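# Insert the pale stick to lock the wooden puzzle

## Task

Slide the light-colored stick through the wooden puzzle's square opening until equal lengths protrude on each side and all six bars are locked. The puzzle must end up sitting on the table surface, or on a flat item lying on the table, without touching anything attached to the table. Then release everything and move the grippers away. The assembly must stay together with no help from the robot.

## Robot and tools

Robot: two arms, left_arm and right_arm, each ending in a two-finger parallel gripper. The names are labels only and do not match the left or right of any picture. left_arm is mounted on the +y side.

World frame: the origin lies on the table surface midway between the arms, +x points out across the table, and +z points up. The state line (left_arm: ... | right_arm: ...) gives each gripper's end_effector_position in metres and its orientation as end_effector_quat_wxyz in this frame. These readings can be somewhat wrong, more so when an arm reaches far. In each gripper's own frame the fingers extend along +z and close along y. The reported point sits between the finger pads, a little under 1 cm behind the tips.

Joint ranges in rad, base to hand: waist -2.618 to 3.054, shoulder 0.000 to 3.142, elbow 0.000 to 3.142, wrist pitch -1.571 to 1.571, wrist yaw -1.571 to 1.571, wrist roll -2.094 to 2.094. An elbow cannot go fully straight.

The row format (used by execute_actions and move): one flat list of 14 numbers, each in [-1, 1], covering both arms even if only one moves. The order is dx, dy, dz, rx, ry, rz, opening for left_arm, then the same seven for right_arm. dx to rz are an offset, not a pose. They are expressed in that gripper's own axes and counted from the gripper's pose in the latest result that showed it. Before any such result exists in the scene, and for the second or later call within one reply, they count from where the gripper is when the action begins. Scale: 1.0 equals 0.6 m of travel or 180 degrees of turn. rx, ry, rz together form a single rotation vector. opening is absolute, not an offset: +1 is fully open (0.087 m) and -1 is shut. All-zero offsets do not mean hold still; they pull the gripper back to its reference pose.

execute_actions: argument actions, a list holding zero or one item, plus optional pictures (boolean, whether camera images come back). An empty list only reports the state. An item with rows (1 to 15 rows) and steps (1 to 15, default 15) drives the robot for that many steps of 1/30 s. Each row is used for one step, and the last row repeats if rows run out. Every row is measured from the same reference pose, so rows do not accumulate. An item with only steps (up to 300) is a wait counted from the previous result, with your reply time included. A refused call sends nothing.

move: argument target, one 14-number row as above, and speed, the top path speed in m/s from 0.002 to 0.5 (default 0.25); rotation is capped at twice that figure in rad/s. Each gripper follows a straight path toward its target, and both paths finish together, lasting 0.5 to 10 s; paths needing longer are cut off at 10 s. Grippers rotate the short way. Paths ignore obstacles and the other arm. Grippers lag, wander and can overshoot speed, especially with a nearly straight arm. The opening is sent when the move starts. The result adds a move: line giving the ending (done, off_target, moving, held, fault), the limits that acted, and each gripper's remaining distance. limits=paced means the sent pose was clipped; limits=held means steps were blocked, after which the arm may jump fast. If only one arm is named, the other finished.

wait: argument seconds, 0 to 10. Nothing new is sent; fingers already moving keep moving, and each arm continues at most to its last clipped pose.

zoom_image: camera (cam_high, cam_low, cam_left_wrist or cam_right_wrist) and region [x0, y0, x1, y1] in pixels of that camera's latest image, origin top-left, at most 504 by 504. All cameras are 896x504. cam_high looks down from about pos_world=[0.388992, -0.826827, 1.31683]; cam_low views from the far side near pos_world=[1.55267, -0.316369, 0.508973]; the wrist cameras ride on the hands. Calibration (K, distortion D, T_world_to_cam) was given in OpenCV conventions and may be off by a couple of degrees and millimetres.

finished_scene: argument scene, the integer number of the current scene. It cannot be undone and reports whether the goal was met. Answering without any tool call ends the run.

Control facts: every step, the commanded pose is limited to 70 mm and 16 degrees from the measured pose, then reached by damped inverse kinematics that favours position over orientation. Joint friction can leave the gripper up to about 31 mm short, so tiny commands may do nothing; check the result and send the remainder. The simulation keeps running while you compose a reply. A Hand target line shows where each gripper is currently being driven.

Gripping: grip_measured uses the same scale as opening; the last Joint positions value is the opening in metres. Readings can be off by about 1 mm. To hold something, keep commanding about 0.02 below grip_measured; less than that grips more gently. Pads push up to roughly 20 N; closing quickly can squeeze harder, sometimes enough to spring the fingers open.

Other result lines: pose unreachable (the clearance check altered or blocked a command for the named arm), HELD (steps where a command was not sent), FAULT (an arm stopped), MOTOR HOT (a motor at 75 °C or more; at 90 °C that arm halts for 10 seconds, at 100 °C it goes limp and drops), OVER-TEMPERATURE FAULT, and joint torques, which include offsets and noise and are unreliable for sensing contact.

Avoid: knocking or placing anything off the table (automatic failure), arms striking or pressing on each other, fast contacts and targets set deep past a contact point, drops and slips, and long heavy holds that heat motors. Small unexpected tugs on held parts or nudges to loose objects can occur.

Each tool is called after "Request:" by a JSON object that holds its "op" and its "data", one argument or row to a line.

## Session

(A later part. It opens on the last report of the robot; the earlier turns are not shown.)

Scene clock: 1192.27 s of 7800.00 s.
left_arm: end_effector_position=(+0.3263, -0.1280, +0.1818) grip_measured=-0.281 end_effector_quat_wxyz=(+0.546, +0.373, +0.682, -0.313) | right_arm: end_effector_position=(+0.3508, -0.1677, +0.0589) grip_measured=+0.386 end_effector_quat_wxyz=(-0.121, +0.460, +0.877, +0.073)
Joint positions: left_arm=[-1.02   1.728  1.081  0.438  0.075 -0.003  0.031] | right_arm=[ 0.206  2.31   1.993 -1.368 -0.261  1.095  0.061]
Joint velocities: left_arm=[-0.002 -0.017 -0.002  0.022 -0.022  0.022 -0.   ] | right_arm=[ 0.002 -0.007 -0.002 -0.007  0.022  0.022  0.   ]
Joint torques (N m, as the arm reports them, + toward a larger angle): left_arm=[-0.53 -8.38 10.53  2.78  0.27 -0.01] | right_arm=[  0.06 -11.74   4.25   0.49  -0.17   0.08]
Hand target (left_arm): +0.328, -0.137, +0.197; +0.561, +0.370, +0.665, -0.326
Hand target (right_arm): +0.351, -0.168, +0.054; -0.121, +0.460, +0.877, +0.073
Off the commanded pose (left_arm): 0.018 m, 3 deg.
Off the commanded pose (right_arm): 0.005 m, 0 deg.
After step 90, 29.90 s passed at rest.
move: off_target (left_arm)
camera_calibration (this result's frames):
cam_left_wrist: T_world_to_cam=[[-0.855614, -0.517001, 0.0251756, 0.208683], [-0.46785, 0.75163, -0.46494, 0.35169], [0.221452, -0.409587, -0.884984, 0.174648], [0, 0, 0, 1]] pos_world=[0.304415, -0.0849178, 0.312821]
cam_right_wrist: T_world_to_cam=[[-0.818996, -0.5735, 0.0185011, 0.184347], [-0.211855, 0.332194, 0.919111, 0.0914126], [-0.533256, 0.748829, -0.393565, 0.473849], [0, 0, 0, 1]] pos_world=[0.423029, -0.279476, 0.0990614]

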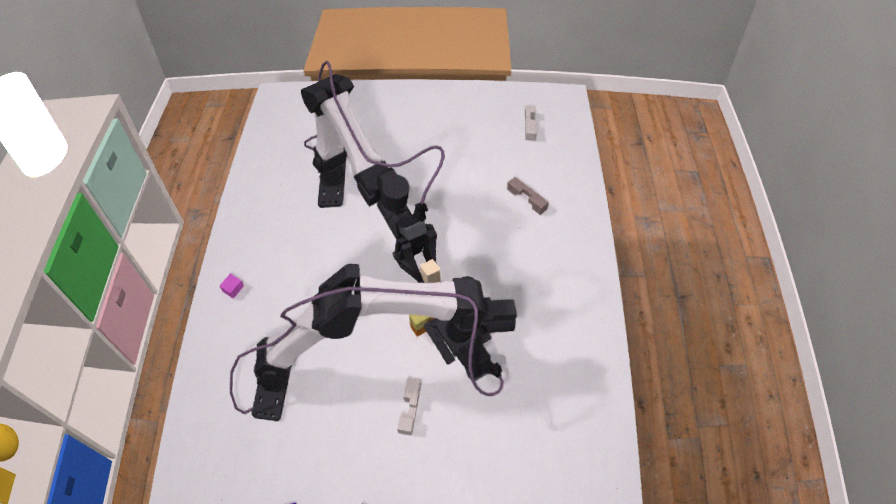

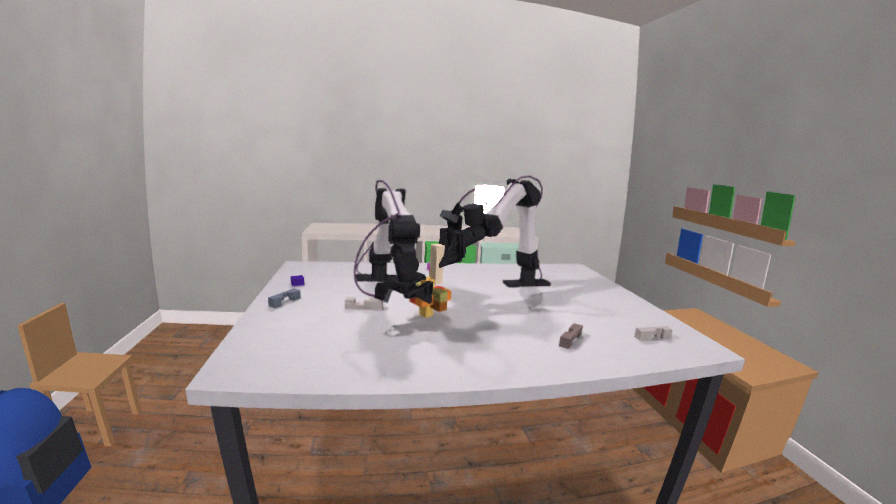

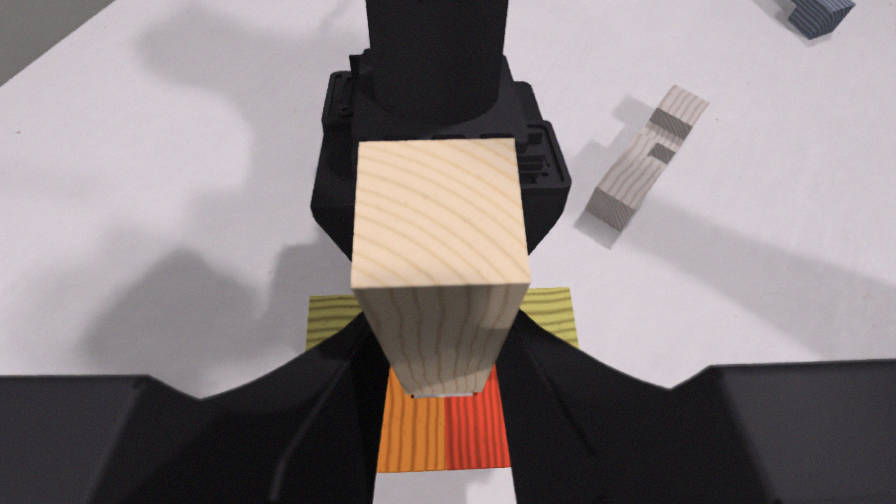

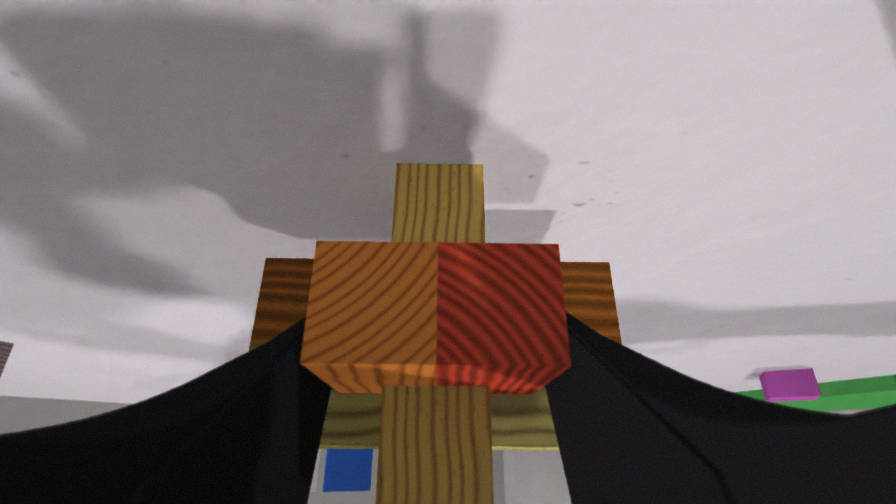

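Request:
{"op": "move", "data": {
  "target": [0.0231,-0.002,0.0084,0.0022,0.0013,0,-0.325, -0.0023,0,0.008,0,0,0,0.355],
  "speed": 0.02
}}

Request:
{"op": "zoom_image", "data": {
  "camera": "cam_left_wrist",
  "region": [375, 355, 515, 480]
}}

Scene clock: 1224.90 s of 7800.00 s.
left_arm: end_effector_position=(+0.3273, -0.1295, +0.1714) grip_measured=-0.281 end_effector_quat_wxyz=(+0.540, +0.375, +0.687, -0.310) | right_arm: end_effector_position=(+0.3508, -0.1677, +0.0589) grip_measured=+0.386 end_effector_quat_wxyz=(-0.121, +0.460, +0.877, +0.073)
Joint positions: left_arm=[-1.02   1.75   1.081  0.442  0.075 -0.003  0.031] | right_arm=[ 0.206  2.31   1.993 -1.368 -0.261  1.095  0.061]
Joint velocities: left_arm=[-0.002 -0.002  0.002  0.037  0.022 -0.066  0.001] | right_arm=[-0.007  0.007  0.002  0.037 -0.007 -0.051 -0.001]
Joint torques (N m, as the arm reports them, + toward a larger angle): left_arm=[-0.39 -9.09  6.63  2.77  0.25  0.07] | right_arm=[ -0.05 -11.79   4.27   0.53  -0.11   0.05]
Hand target (left_arm): +0.326, -0.130, +0.167; +0.543, +0.376, +0.682, -0.314
Hand target (right_arm): +0.351, -0.168, +0.054; -0.121, +0.460, +0.877, +0.073
Off the commanded pose (left_arm): 0.004 m, 1 deg.
Off the commanded pose (right_arm): 0.005 m, 0 deg.
After step 90, 28.67 s passed at rest.
move: done
camera_calibration (this result's frames):
cam_left_wrist: T_world_to_cam=[[-0.855526, -0.517067, 0.0267747, 0.208712], [-0.472504, 0.758559, -0.448696, 0.34806], [0.211696, -0.396522, -0.893283, 0.17097], [0, 0, 0, 1]] pos_world=[0.306824, -0.0883123, 0.30331]
cam_right_wrist: T_world_to_cam=[[-0.818996, -0.5735, 0.0185011, 0.184347], [-0.211855, 0.332194, 0.919111, 0.0914126], [-0.533256, 0.748829, -0.393565, 0.473849], [0, 0, 0, 1]] pos_world=[0.423029, -0.279476, 0.0990614]

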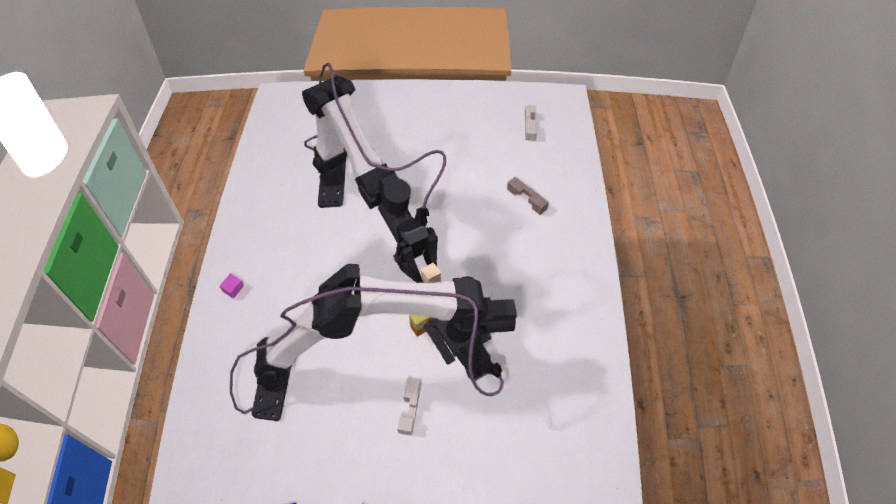

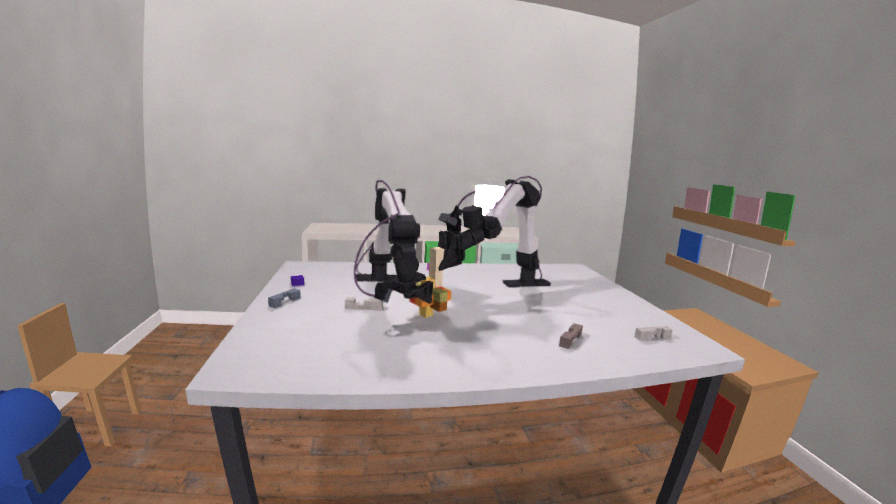

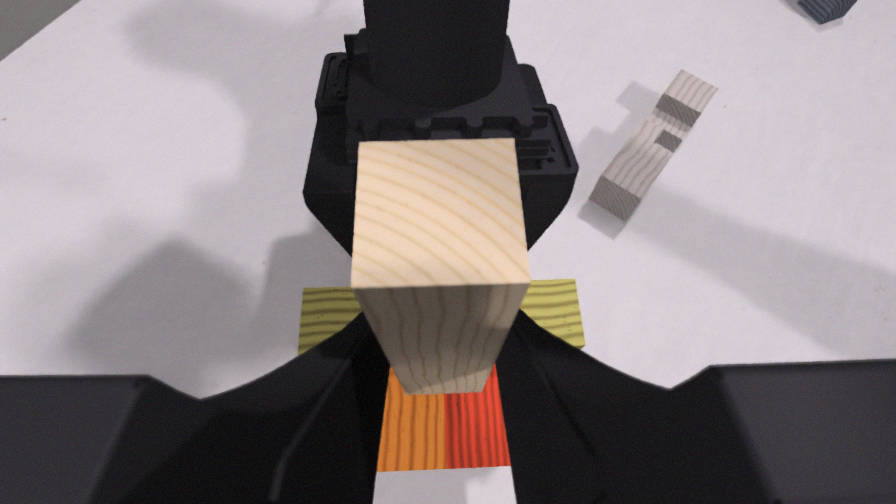

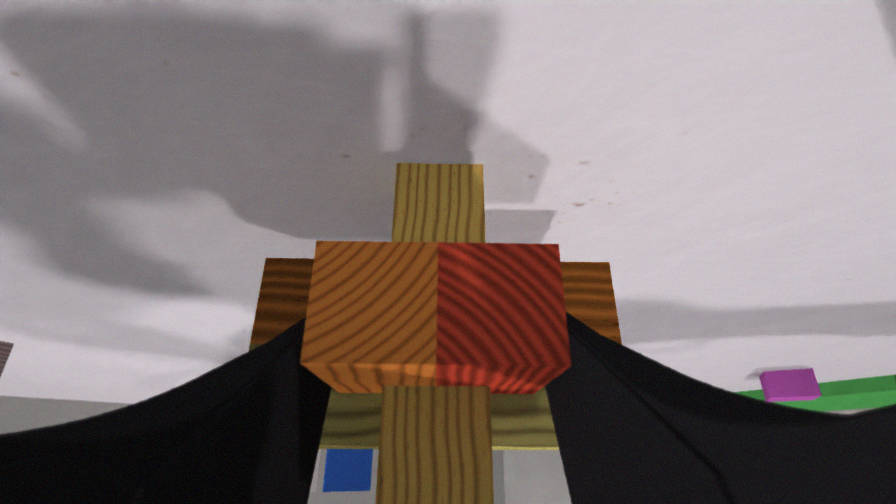

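Region (375, 355, 515, 480) of cam_left_wrist's 896x504 image, scaled by 3.600, with more detail than that image has; it fills the top 450 rows of this view, and the rest is white.

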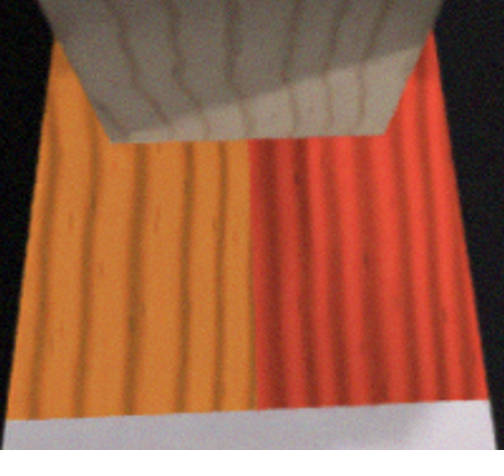

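Request:
{"op": "execute_actions", "data": {
  "actions": [
    {"rows": [[0.0078,-0.002,0.0023,0.0022,-0.0050,0,-0.325, -0.0023,0,0.008,0,0,0,0.355],[0.0088,-0.002,0.0027,0.0022,-0.0055,0,-0.325, -0.0023,0,0.008,0,0,0,0.355],[0.0099,-0.002,0.0030,0.0022,-0.0060,0,-0.325, -0.0023,0,0.008,0,0,0,0.355],[0.0109,-0.002,0.0034,0.0022,-0.0065,0,-0.325, -0.0023,0,0.008,0,0,0,0.355],[0.0120,-0.002,0.0038,0.0022,-0.0070,0,-0.325, -0.0023,0,0.008,0,0,0,0.355],[0.0130,-0.002,0.0042,0.0022,-0.0075,0,-0.325, -0.0023,0,0.008,0,0,0,0.355],[0.0141,-0.002,0.0046,0.0022,-0.0080,0,-0.325, -0.0023,0,0.008,0,0,0,0.355],[0.0151,-0.002,0.0050,0.0022,-0.0085,0,-0.325, -0.0023,0,0.008,0,0,0,0.355],[0.0162,-0.002,0.0053,0.0022,-0.0090,0,-0.325, -0.0023,0,0.008,0,0,0,0.355],[0.0172,-0.002,0.0057,0.0022,-0.0094,0,-0.325, -0.0023,0,0.008,0,0,0,0.355],[0.0183,-0.002,0.0061,0.0022,-0.0097,0,-0.325, -0.0023,0,0.008,0,0,0,0.355],[0.0193,-0.002,0.0065,0.0022,-0.0100,0,-0.325, -0.0023,0,0.008,0,0,0,0.355]], "steps": 15}
  ],
  "pictures": false
}}

Request:
{"op": "wait", "data": {
  "seconds": 0.7
}}

Request:
{"op": "zoom_image", "data": {
  "camera": "cam_left_wrist",
  "region": [375, 355, 515, 495]
}}

Scene clock: 1253.43 s of 7800.00 s.
left_arm: end_effector_position=(+0.3272, -0.1293, +0.1638) grip_measured=-0.281 end_effector_quat_wxyz=(+0.545, +0.373, +0.682, -0.312) | right_arm: end_effector_position=(+0.3509, -0.1677, +0.0589) grip_measured=+0.386 end_effector_quat_wxyz=(-0.121, +0.460, +0.877, +0.073)
Joint positions: left_arm=[-1.02   1.764  1.047  0.505  0.075 -0.003  0.031] | right_arm=[ 0.206  2.31   1.993 -1.367 -0.261  1.095  0.061]
Joint velocities: left_arm=[-0.007  0.002 -0.012  0.051  0.007  0.037  0.   ] | right_arm=[ 0.017 -0.002 -0.007 -0.007 -0.037 -0.037 -0.   ]
Joint torques (N m, as the arm reports them, + toward a larger angle): left_arm=[-0.39 -8.89  6.76  2.78  0.3   0.03] | right_arm=[ -0.08 -11.47   4.33   0.47  -0.1    0.07]
Hand target (left_arm): +0.327, -0.131, +0.159; +0.549, +0.373, +0.678, -0.318
Hand target (right_arm): +0.351, -0.168, +0.054; -0.121, +0.460, +0.877, +0.073
Off the commanded pose (left_arm): 0.005 m, 1 deg.
Off the commanded pose (right_arm): 0.005 m, 0 deg.
Steps of this call (steps 1 to 90: nothing new was sent; then 25.03 s passed at rest; steps 91 to 105: all 15 steps of this action). Readings (end_effector_position):
91: left_arm (+0.3275, -0.1297, +0.1721) | right_arm (+0.3508, -0.1677, +0.0589)
92: left_arm (+0.3274, -0.1296, +0.1719) | right_arm (+0.3508, -0.1677, +0.0589)
94: left_arm (+0.3271, -0.1292, +0.1707) | right_arm (+0.3508, -0.1677, +0.0589)
98: left_arm (+0.3265, -0.1284, +0.1667) | right_arm (+0.3508, -0.1677, +0.0589)
105: the state above

Scene clock: 1254.13 s of 7800.00 s.
left_arm: end_effector_position=(+0.3271, -0.1293, +0.1638) grip_measured=-0.281 end_effector_quat_wxyz=(+0.546, +0.373, +0.682, -0.313) | right_arm: end_effector_position=(+0.3509, -0.1677, +0.0589) grip_measured=+0.386 end_effector_quat_wxyz=(-0.121, +0.460, +0.877, +0.073)
Joint positions: left_arm=[-1.02   1.764  1.045  0.508  0.075 -0.003  0.031] | right_arm=[ 0.206  2.31   1.993 -1.367 -0.261  1.095  0.061]
Joint velocities: left_arm=[-0.017 -0.002  0.002 -0.022 -0.037 -0.051 -0.   ] | right_arm=[ 0.002 -0.022 -0.002  0.007  0.051 -0.066  0.   ]
Joint torques (N m, as the arm reports them, + toward a larger angle): left_arm=[-0.09 -8.6   6.88  2.86  0.25 -0.01] | right_arm=[ -0.05 -11.73   4.42   0.47  -0.17   0.03]
Hand target (left_arm): +0.327, -0.131, +0.159; +0.549, +0.373, +0.678, -0.318
Hand target (right_arm): +0.351, -0.168, +0.054; -0.121, +0.460, +0.877, +0.073
Off the commanded pose (left_arm): 0.005 m, 1 deg.
Off the commanded pose (right_arm): 0.005 m, 0 deg.
Steps of this call (steps 1 to 21: nothing new was sent). Readings (end_effector_position):
1: left_arm (+0.3271, -0.1292, +0.1637) | right_arm (+0.3509, -0.1677, +0.0589)
2: left_arm (+0.3271, -0.1293, +0.1638) | right_arm (+0.3509, -0.1677, +0.0589)
4: left_arm (+0.3271, -0.1293, +0.1638) | right_arm (+0.3509, -0.1677, +0.0589)
8: left_arm (+0.3271, -0.1293, +0.1638) | right_arm (+0.3509, -0.1677, +0.0589)
21: the state above
camera_calibration (this result's frames):
cam_left_wrist: T_world_to_cam=[[-0.855794, -0.516697, 0.0253181, 0.209267], [-0.467807, 0.75207, -0.464271, 0.344575], [0.220846, -0.409164, -0.885331, 0.158361], [0, 0, 0, 1]] pos_world=[0.30531, -0.0862211, 0.294879]
cam_right_wrist: T_world_to_cam=[[-0.819003, -0.573501, 0.0181604, 0.184448], [-0.212202, 0.332144, 0.919049, 0.0915597], [-0.533108, 0.74885, -0.393725, 0.47384], [0, 0, 0, 1]] pos_world=[0.4231, -0.279465, 0.0990652]

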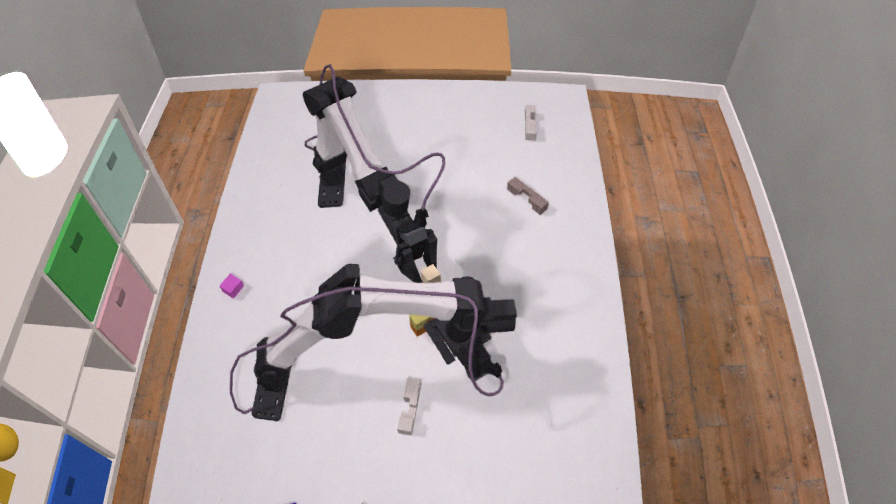

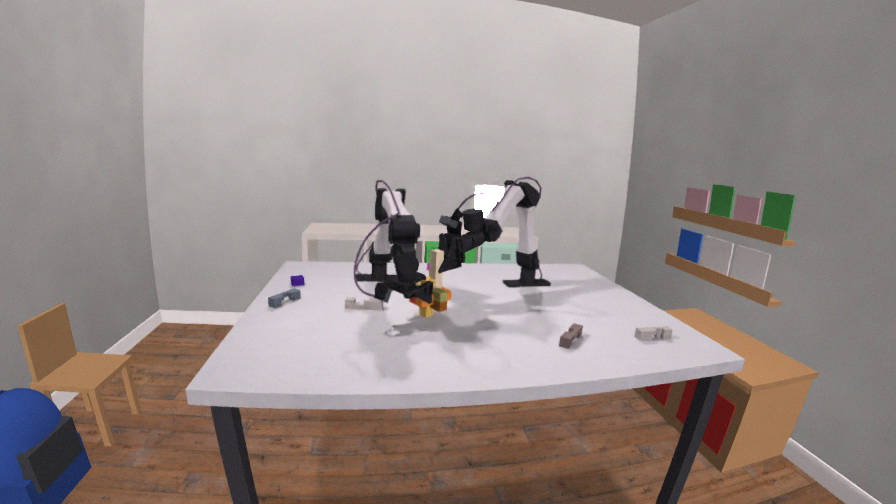

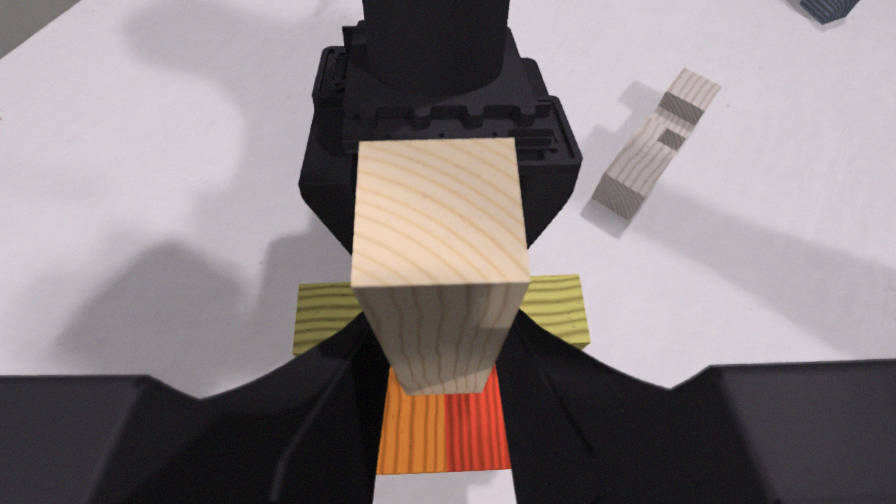

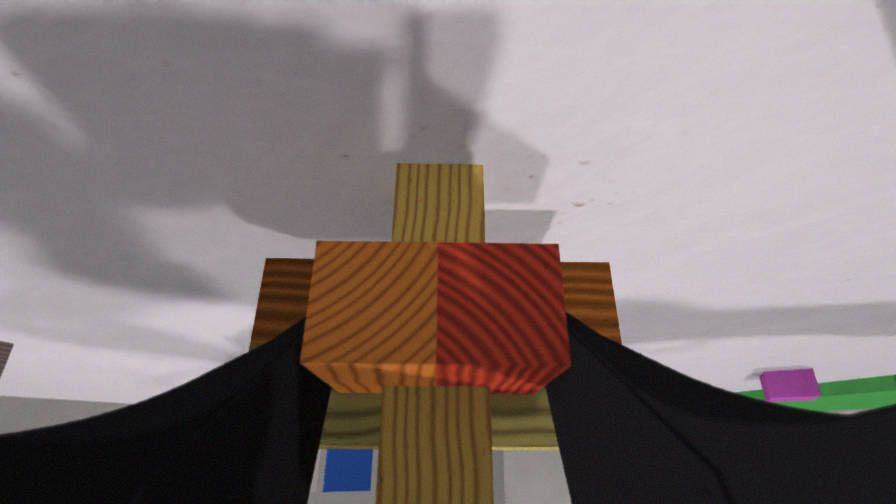

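Region (375, 355, 515, 495) of cam_left_wrist's 896x504 image, scaled by 3.600, with more detail than that image has.

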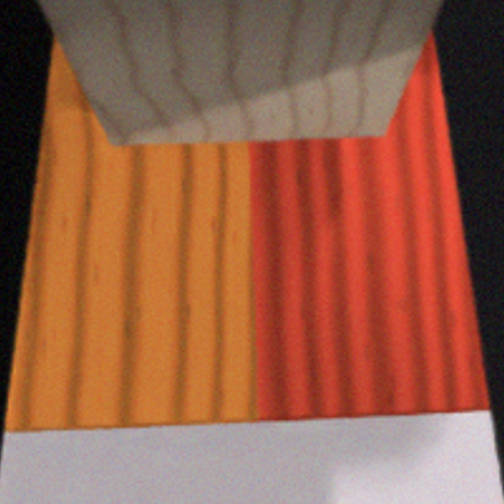

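Request:
{"op": "execute_actions", "data": {
  "actions": [
    {"rows": [[0.0079,-0.002,0.0047,0.0022,-0.0049,0,-0.325, -0.0023,0,0.008,0,0,0,0.355],[0.0088,-0.002,0.0053,0.0022,-0.0049,0,-0.325, -0.0023,0,0.008,0,0,0,0.355],[0.0097,-0.002,0.0059,0.0022,-0.0049,0,-0.325, -0.0023,0,0.008,0,0,0,0.355],[0.0106,-0.002,0.0065,0.0022,-0.0049,0,-0.325, -0.0023,0,0.008,0,0,0,0.355],[0.0115,-0.002,0.0071,0.0022,-0.0049,0,-0.325, -0.0023,0,0.008,0,0,0,0.355],[0.0124,-0.002,0.0077,0.0022,-0.0049,0,-0.325, -0.0023,0,0.008,0,0,0,0.355],[0.0133,-0.002,0.0083,0.0022,-0.0049,0,-0.325, -0.0023,0,0.008,0,0,0,0.355],[0.0142,-0.002,0.0089,0.0022,-0.0049,0,-0.325, -0.0023,0,0.008,0,0,0,0.355],[0.0151,-0.002,0.0095,0.0022,-0.0049,0,-0.325, -0.0023,0,0.008,0,0,0,0.355],[0.0160,-0.002,0.0100,0.0022,-0.0049,0,-0.325, -0.0023,0,0.008,0,0,0,0.355]], "steps": 15}
  ],
  "pictures": false
}}

Request:
{"op": "wait", "data": {
  "seconds": 0.4
}}

Request:
{"op": "zoom_image", "data": {
  "camera": "cam_left_wrist",
  "region": [375, 355, 515, 495]
}}

Scene clock: 1273.00 s of 7800.00 s.
left_arm: end_effector_position=(+0.3288, -0.1316, +0.1624) grip_measured=-0.281 end_effector_quat_wxyz=(+0.549, +0.372, +0.679, -0.314) | right_arm: end_effector_position=(+0.3510, -0.1677, +0.0589) grip_measured=+0.386 end_effector_quat_wxyz=(-0.121, +0.460, +0.877, +0.073)
Joint positions: left_arm=[-1.02   1.777  1.045  0.532  0.075 -0.003  0.031] | right_arm=[ 0.206  2.31   1.993 -1.367 -0.26   1.096  0.061]
Joint velocities: left_arm=[-0.002 -0.007 -0.012  0.007  0.037  0.022 -0.   ] | right_arm=[ 0.007 -0.007 -0.012 -0.066 -0.007 -0.066  0.001]
Joint torques (N m, as the arm reports them, + toward a larger angle): left_arm=[-0.14 -8.    6.6   2.87  0.29  0.06] | right_arm=[ -0.13 -11.56   4.39   0.51  -0.13   0.01]
Hand target (left_arm): +0.328, -0.133, +0.153; +0.549, +0.373, +0.677, -0.318
Hand target (right_arm): +0.351, -0.168, +0.054; -0.121, +0.460, +0.877, +0.073
Off the commanded pose (left_arm): 0.009 m, 1 deg.
Off the commanded pose (right_arm): 0.005 m, 0 deg.
Steps of this call (steps 1 to 90: nothing new was sent; then 15.37 s passed at rest; steps 91 to 105: all 15 steps of this action). Readings (end_effector_position):
91: left_arm (+0.3271, -0.1293, +0.1639) | right_arm (+0.3509, -0.1677, +0.0589)
92: left_arm (+0.3272, -0.1293, +0.1640) | right_arm (+0.3509, -0.1677, +0.0589)
94: left_arm (+0.3274, -0.1296, +0.1635) | right_arm (+0.3509, -0.1677, +0.0589)
98: left_arm (+0.3283, -0.1309, +0.1621) | right_arm (+0.3509, -0.1677, +0.0589)
105: the state above

Scene clock: 1273.40 s of 7800.00 s.
left_arm: end_effector_position=(+0.3288, -0.1316, +0.1624) grip_measured=-0.281 end_effector_quat_wxyz=(+0.550, +0.372, +0.679, -0.315) | right_arm: end_effector_position=(+0.3510, -0.1677, +0.0589) grip_measured=+0.386 end_effector_quat_wxyz=(-0.121, +0.460, +0.877, +0.073)
Joint positions: left_arm=[-1.02   1.777  1.045  0.532  0.075 -0.003  0.031] | right_arm=[ 0.206  2.31   1.993 -1.367 -0.26   1.096  0.061]
Joint velocities: left_arm=[-0.007  0.012 -0.002 -0.007 -0.007  0.037  0.001] | right_arm=[ 0.002 -0.007 -0.012  0.037  0.037  0.037 -0.001]
Joint torques (N m, as the arm reports them, + toward a larger angle): left_arm=[-0.36 -8.15  6.8   2.83  0.22 -0.05] | right_arm=[  0.   -11.64   4.43   0.5   -0.15   0.02]
Hand target (left_arm): +0.328, -0.133, +0.153; +0.550, +0.373, +0.677, -0.318
Hand target (right_arm): +0.351, -0.168, +0.054; -0.121, +0.460, +0.877, +0.073
Off the commanded pose (left_arm): 0.009 m, 0 deg.
Off the commanded pose (right_arm): 0.005 m, 0 deg.
Steps of this call (steps 1 to 12: nothing new was sent). Readings (end_effector_position):
1: left_arm (+0.3288, -0.1316, +0.1624) | right_arm (+0.3510, -0.1677, +0.0589)
2: left_arm (+0.3288, -0.1316, +0.1624) | right_arm (+0.3510, -0.1677, +0.0589)
4: left_arm (+0.3288, -0.1316, +0.1624) | right_arm (+0.3510, -0.1677, +0.0589)
8: left_arm (+0.3288, -0.1316, +0.1624) | right_arm (+0.3510, -0.1677, +0.0589)
12: the state above
camera_calibration (this result's frames):
cam_left_wrist: T_world_to_cam=[[-0.855945, -0.516489, 0.0244594, 0.209757], [-0.464976, 0.748159, -0.473346, 0.346516], [0.226178, -0.416531, -0.880537, 0.152328], [0, 0, 0, 1]] pos_world=[0.306209, -0.0874625, 0.293022]
cam_right_wrist: T_world_to_cam=[[-0.819195, -0.57323, 0.0180964, 0.184629], [-0.212408, 0.332557, 0.918852, 0.0917922], [-0.532731, 0.748875, -0.394188, 0.473806], [0, 0, 0, 1]] pos_world=[0.423156, -0.279513, 0.099084]

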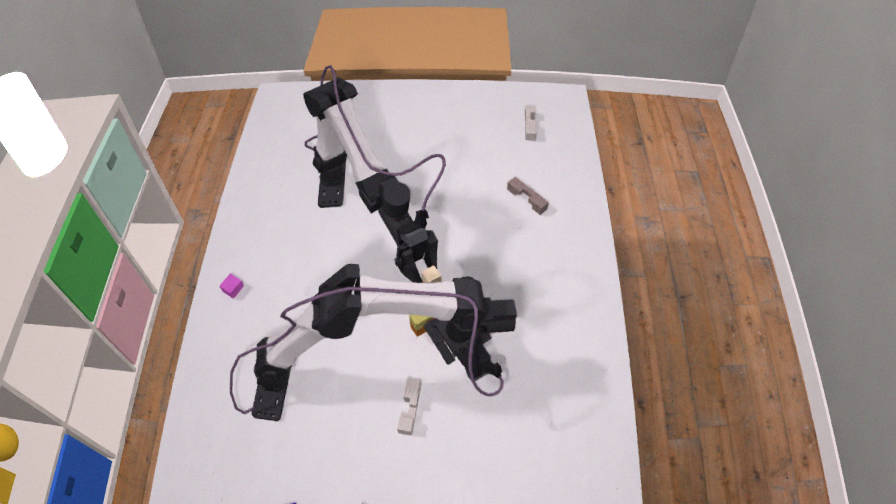

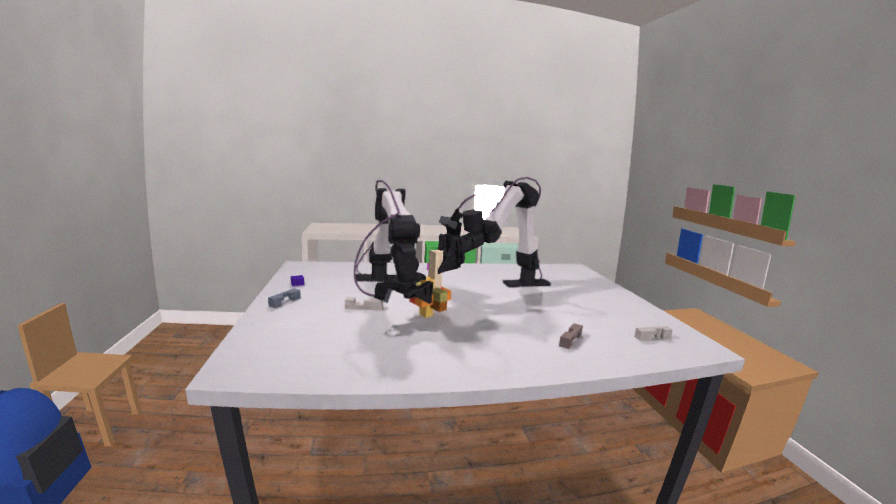

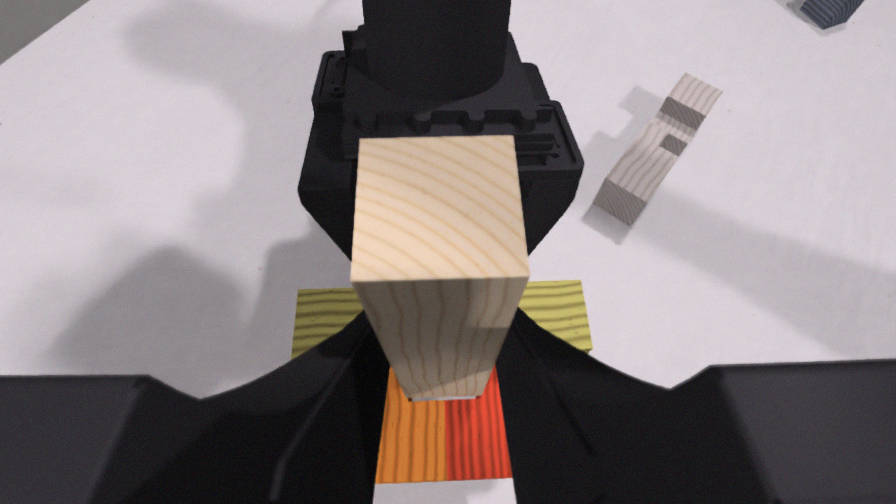

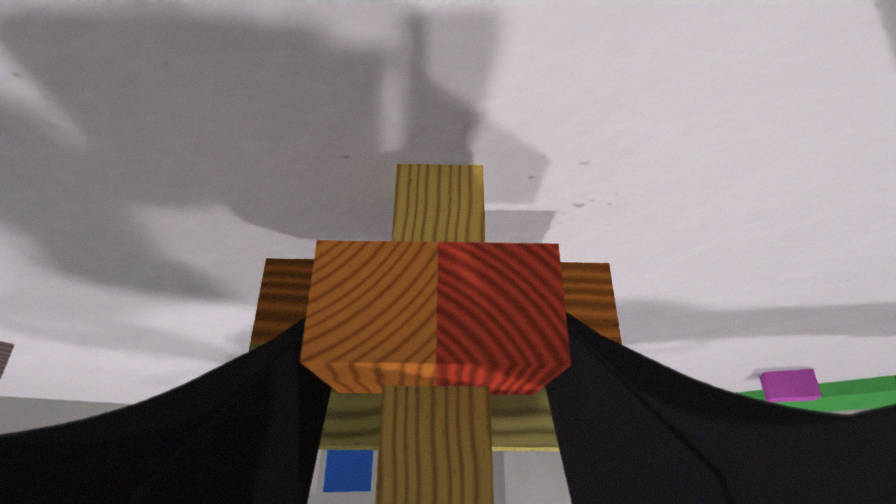

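Region (375, 355, 515, 495) of cam_left_wrist's 896x504 image, scaled by 3.600, with more detail than that image has.

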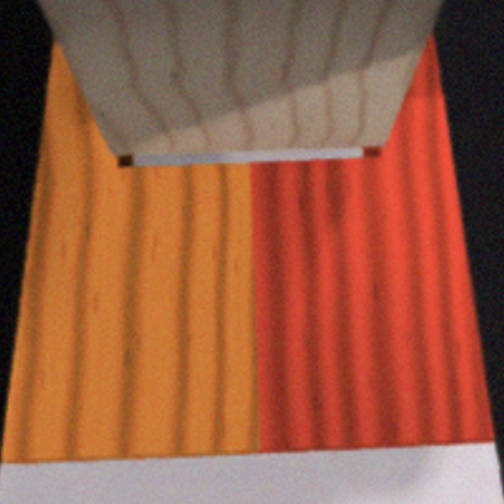

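Request:
{"op": "execute_actions", "data": {
  "actions": []
}}

Scene clock: 1295.77 s of 7800.00 s.
left_arm: end_effector_position=(+0.3288, -0.1316, +0.1624) grip_measured=-0.281 end_effector_quat_wxyz=(+0.550, +0.372, +0.679, -0.315) | right_arm: end_effector_position=(+0.3510, -0.1677, +0.0589) grip_measured=+0.386 end_effector_quat_wxyz=(-0.121, +0.460, +0.877, +0.073)
Joint positions: left_arm=[-1.02   1.777  1.045  0.532  0.075 -0.003  0.031] | right_arm=[ 0.206  2.31   1.993 -1.367 -0.26   1.096  0.061]
Joint velocities: left_arm=[ 0.022  0.002  0.002  0.007 -0.051 -0.051 -0.   ] | right_arm=[ 0.002  0.012 -0.007 -0.007 -0.051 -0.022 -0.001]
Joint torques (N m, as the arm reports them, + toward a larger angle): left_arm=[-0.23 -8.19  6.43  2.84  0.26 -0.06] | right_arm=[  0.09 -11.81   4.16   0.53  -0.12   0.  ]
Hand target (left_arm): +0.328, -0.133, +0.153; +0.550, +0.373, +0.677, -0.318
Hand target (right_arm): +0.351, -0.168, +0.054; -0.121, +0.460, +0.877, +0.073
Off the commanded pose (left_arm): 0.009 m, 0 deg.
Off the commanded pose (right_arm): 0.005 m, 0 deg.
Steps of this call (steps 1 to 90: nothing new was sent; then 19.37 s passed at rest). Readings (end_effector_position):
1: left_arm (+0.3288, -0.1316, +0.1624) | right_arm (+0.3510, -0.1677, +0.0589)
2: left_arm (+0.3288, -0.1316, +0.1624) | right_arm (+0.3510, -0.1677, +0.0589)
4: left_arm (+0.3288, -0.1316, +0.1624) | right_arm (+0.3510, -0.1677, +0.0589)
8: left_arm (+0.3288, -0.1316, +0.1624) | right_arm (+0.3510, -0.1677, +0.0589)
90: the state above
camera_calibration (this result's frames):
cam_left_wrist: T_world_to_cam=[[-0.855945, -0.516489, 0.0244594, 0.209757], [-0.464976, 0.748159, -0.473346, 0.346516], [0.226178, -0.416531, -0.880537, 0.152328], [0, 0, 0, 1]] pos_world=[0.306209, -0.0874625, 0.293022]
cam_right_wrist: T_world_to_cam=[[-0.819195, -0.57323, 0.0180964, 0.184629], [-0.212408, 0.332557, 0.918852, 0.0917922], [-0.532731, 0.748875, -0.394188, 0.473806], [0, 0, 0, 1]] pos_world=[0.423156, -0.279513, 0.099084]

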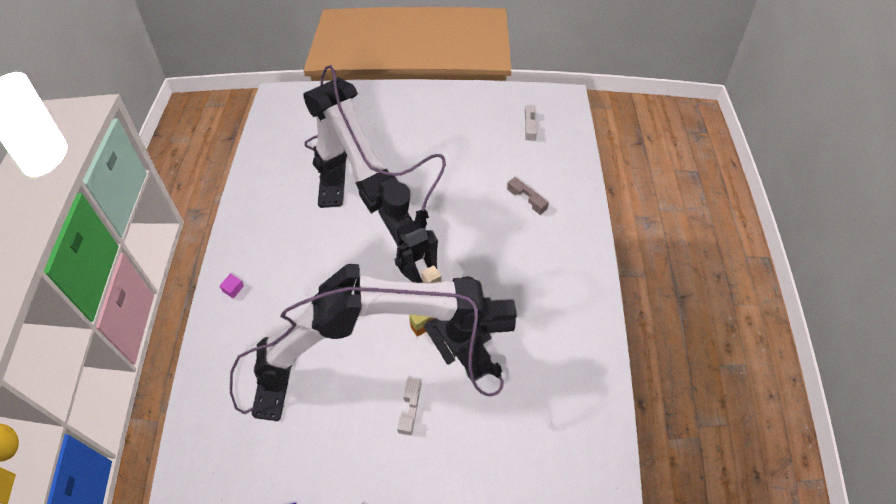

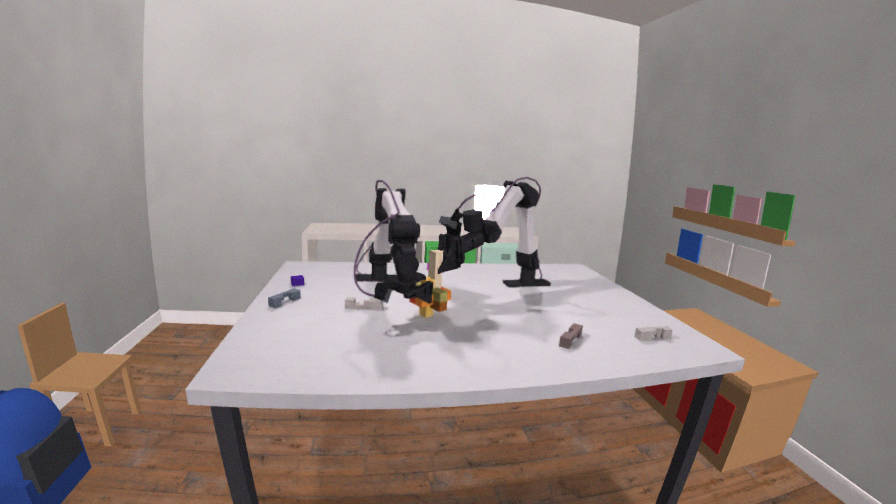

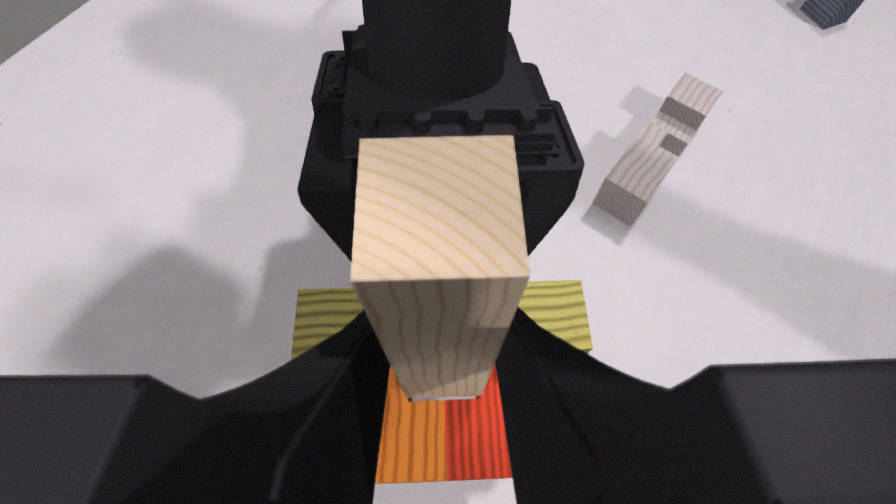

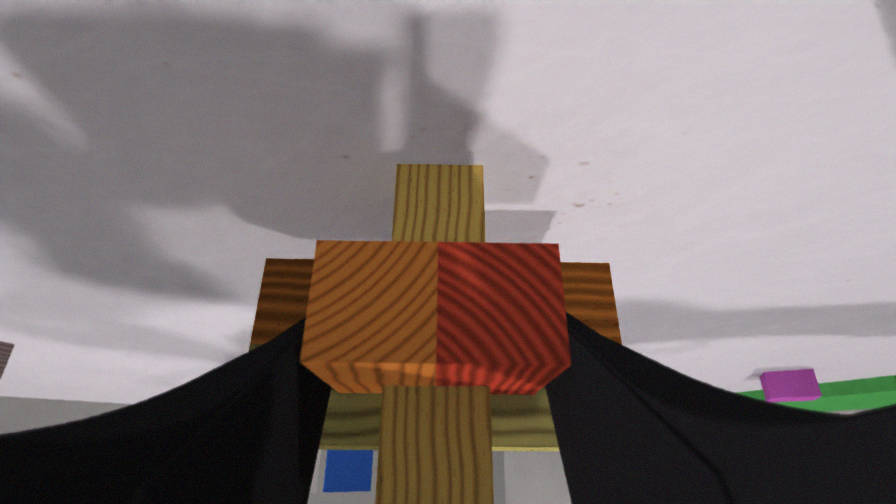

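Request:
{"op": "execute_actions", "data": {
  "actions": [
    {"rows":[[0.016,-0.002,0.005,0.0022,0,0,-0.325,-0.0023,0,0.008,0,0,0,0.355],[0.0175,-0.002,0.0052,0.0022,0,0,-0.325,-0.0023,0,0.008,0,0,0,0.355],[0.019,-0.002,0.0054,0.0022,0,0,-0.325,-0.0023,0,0.008,0,0,0,0.355],[0.0205,-0.002,0.0056,0.0022,0,0,-0.325,-0.0023,0,0.008,0,0,0,0.355],[0.022,-0.002,0.0058,0.0022,0,0,-0.325,-0.0023,0,0.008,0,0,0,0.355],[0.0235,-0.002,0.006,0.0022,0,0,-0.325,-0.0023,0,0.008,0,0,0,0.355],[0.025,-0.002,0.0063,0.0022,0,0,-0.325,-0.0023,0,0.008,0,0,0,0.355],[0.0265,-0.002,0.0066,0.0022,0,0,-0.325,-0.0023,0,0.008,0,0,0,0.355],[0.028,-0.002,0.0069,0.0022,0,0,-0.325,-0.0023,0,0.008,0,0,0,0.355],[0.0295,-0.002,0.0071,0.0022,0,0,-0.325,-0.0023,0,0.008,0,0,0,0.355]],"steps":15}
  ]
}}

Scene clock: 1306.40 s of 7800.00 s.
left_arm: end_effector_position=(+0.3293, -0.1323, +0.1622) grip_measured=-0.282 end_effector_quat_wxyz=(+0.557, +0.369, +0.673, -0.318) | right_arm: end_effector_position=(+0.3511, -0.1680, +0.0588) grip_measured=+0.386 end_effector_quat_wxyz=(-0.121, +0.460, +0.877, +0.073)
Joint positions: left_arm=[-1.02   1.784  1.03   0.574  0.075 -0.003  0.031] | right_arm=[ 0.205  2.31   1.993 -1.367 -0.26   1.097  0.061]
Joint velocities: left_arm=[ 0.002  0.007 -0.012  0.051 -0.081 -0.037 -0.001] | right_arm=[-0.007 -0.002 -0.007  0.037 -0.11  -0.037 -0.   ]
Joint torques (N m, as the arm reports them, + toward a larger angle): left_arm=[-0.13 -7.65  6.49  2.6   0.27  0.01] | right_arm=[  0.07 -11.6    4.52   0.53  -0.05  -0.01]
Hand target (left_arm): +0.328, -0.132, +0.145; +0.548, +0.374, +0.678, -0.317
Hand target (right_arm): +0.351, -0.168, +0.054; -0.121, +0.460, +0.877, +0.073
Off the commanded pose (left_arm): 0.018 m, 1 deg.
Off the commanded pose (right_arm): 0.005 m, 0 deg.
Steps of this call (steps 1 to 90: nothing new was sent; then 7.13 s passed at rest; steps 91 to 105: all 15 steps of this action). Readings (end_effector_position):
91: left_arm (+0.3288, -0.1316, +0.1624) | right_arm (+0.3510, -0.1677, +0.0589)
92: left_arm (+0.3288, -0.1316, +0.1624) | right_arm (+0.3510, -0.1677, +0.0589)
94: left_arm (+0.3288, -0.1316, +0.1624) | right_arm (+0.3510, -0.1677, +0.0589)
98: left_arm (+0.3285, -0.1312, +0.1620) | right_arm (+0.3510, -0.1677, +0.0589)
105: the state above
camera_calibration (this result's frames):
cam_left_wrist: T_world_to_cam=[[-0.856224, -0.516102, 0.0227665, 0.210254], [-0.459259, 0.740261, -0.491014, 0.347066], [0.23656, -0.430874, -0.870854, 0.144782], [0, 0, 0, 1]] pos_world=[0.305168, -0.0860245, 0.291711]
cam_right_wrist: T_world_to_cam=[[-0.819782, -0.572371, 0.0186491, 0.184877], [-0.211999, 0.333566, 0.918581, 0.0919926], [-0.53199, 0.749083, -0.394794, 0.473829], [0, 0, 0, 1]] pos_world=[0.423134, -0.279804, 0.0991142]

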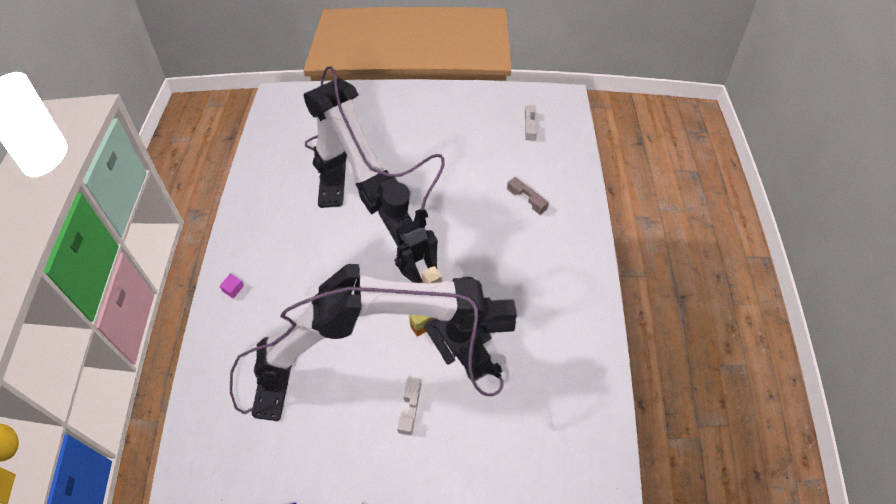

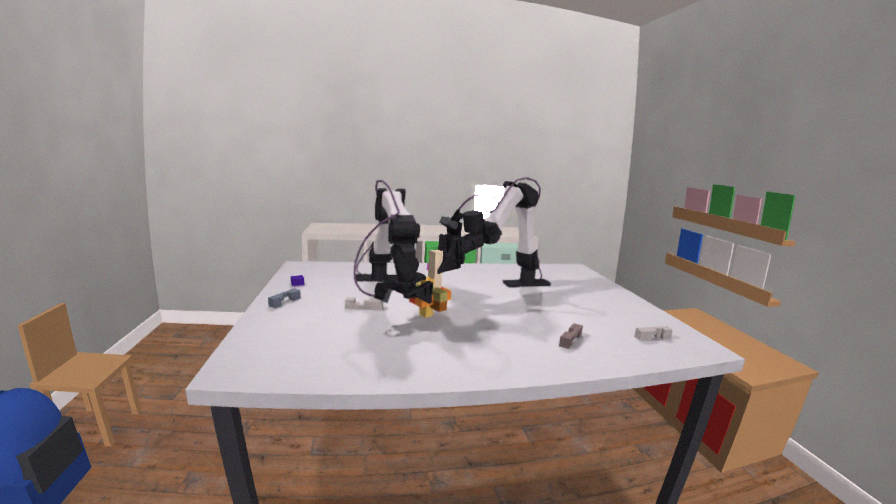

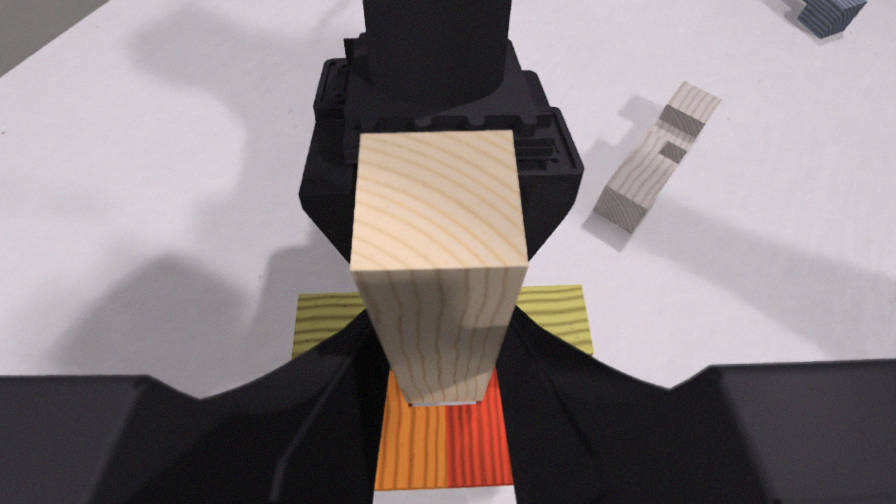

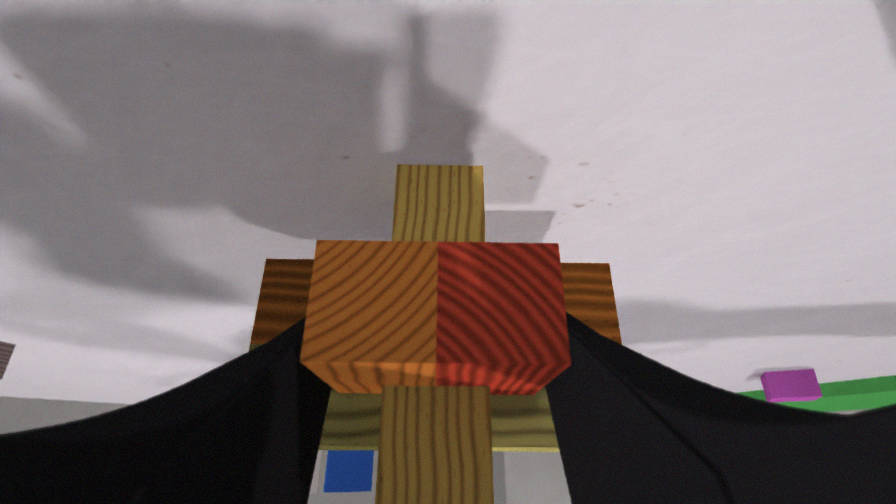

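Request:
{"op": "zoom_image", "data": {
  "camera": "cam_left_wrist",
  "region": [340, 270, 560, 500]
}}

Request:
{"op": "zoom_image", "data": {
  "camera": "cam_low",
  "region": [390, 235, 490, 330]
}}

Region (340, 270, 560, 500) of cam_left_wrist's 896x504 image, scaled by 2.191, with more detail than that image has; it fills the left 482 columns of this view, and the rest is white.

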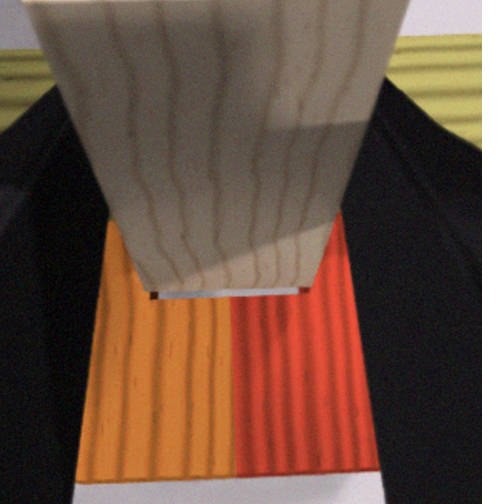

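Region (390, 235, 490, 330) of cam_low's 896x504 image, scaled by 5.040, with more detail than that image has; it fills the top 479 rows of this view, and the rest is white.

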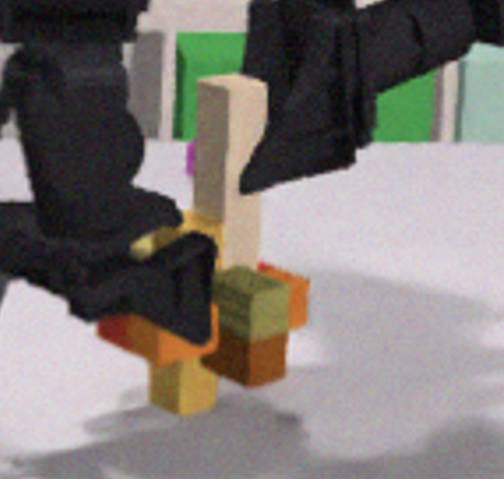

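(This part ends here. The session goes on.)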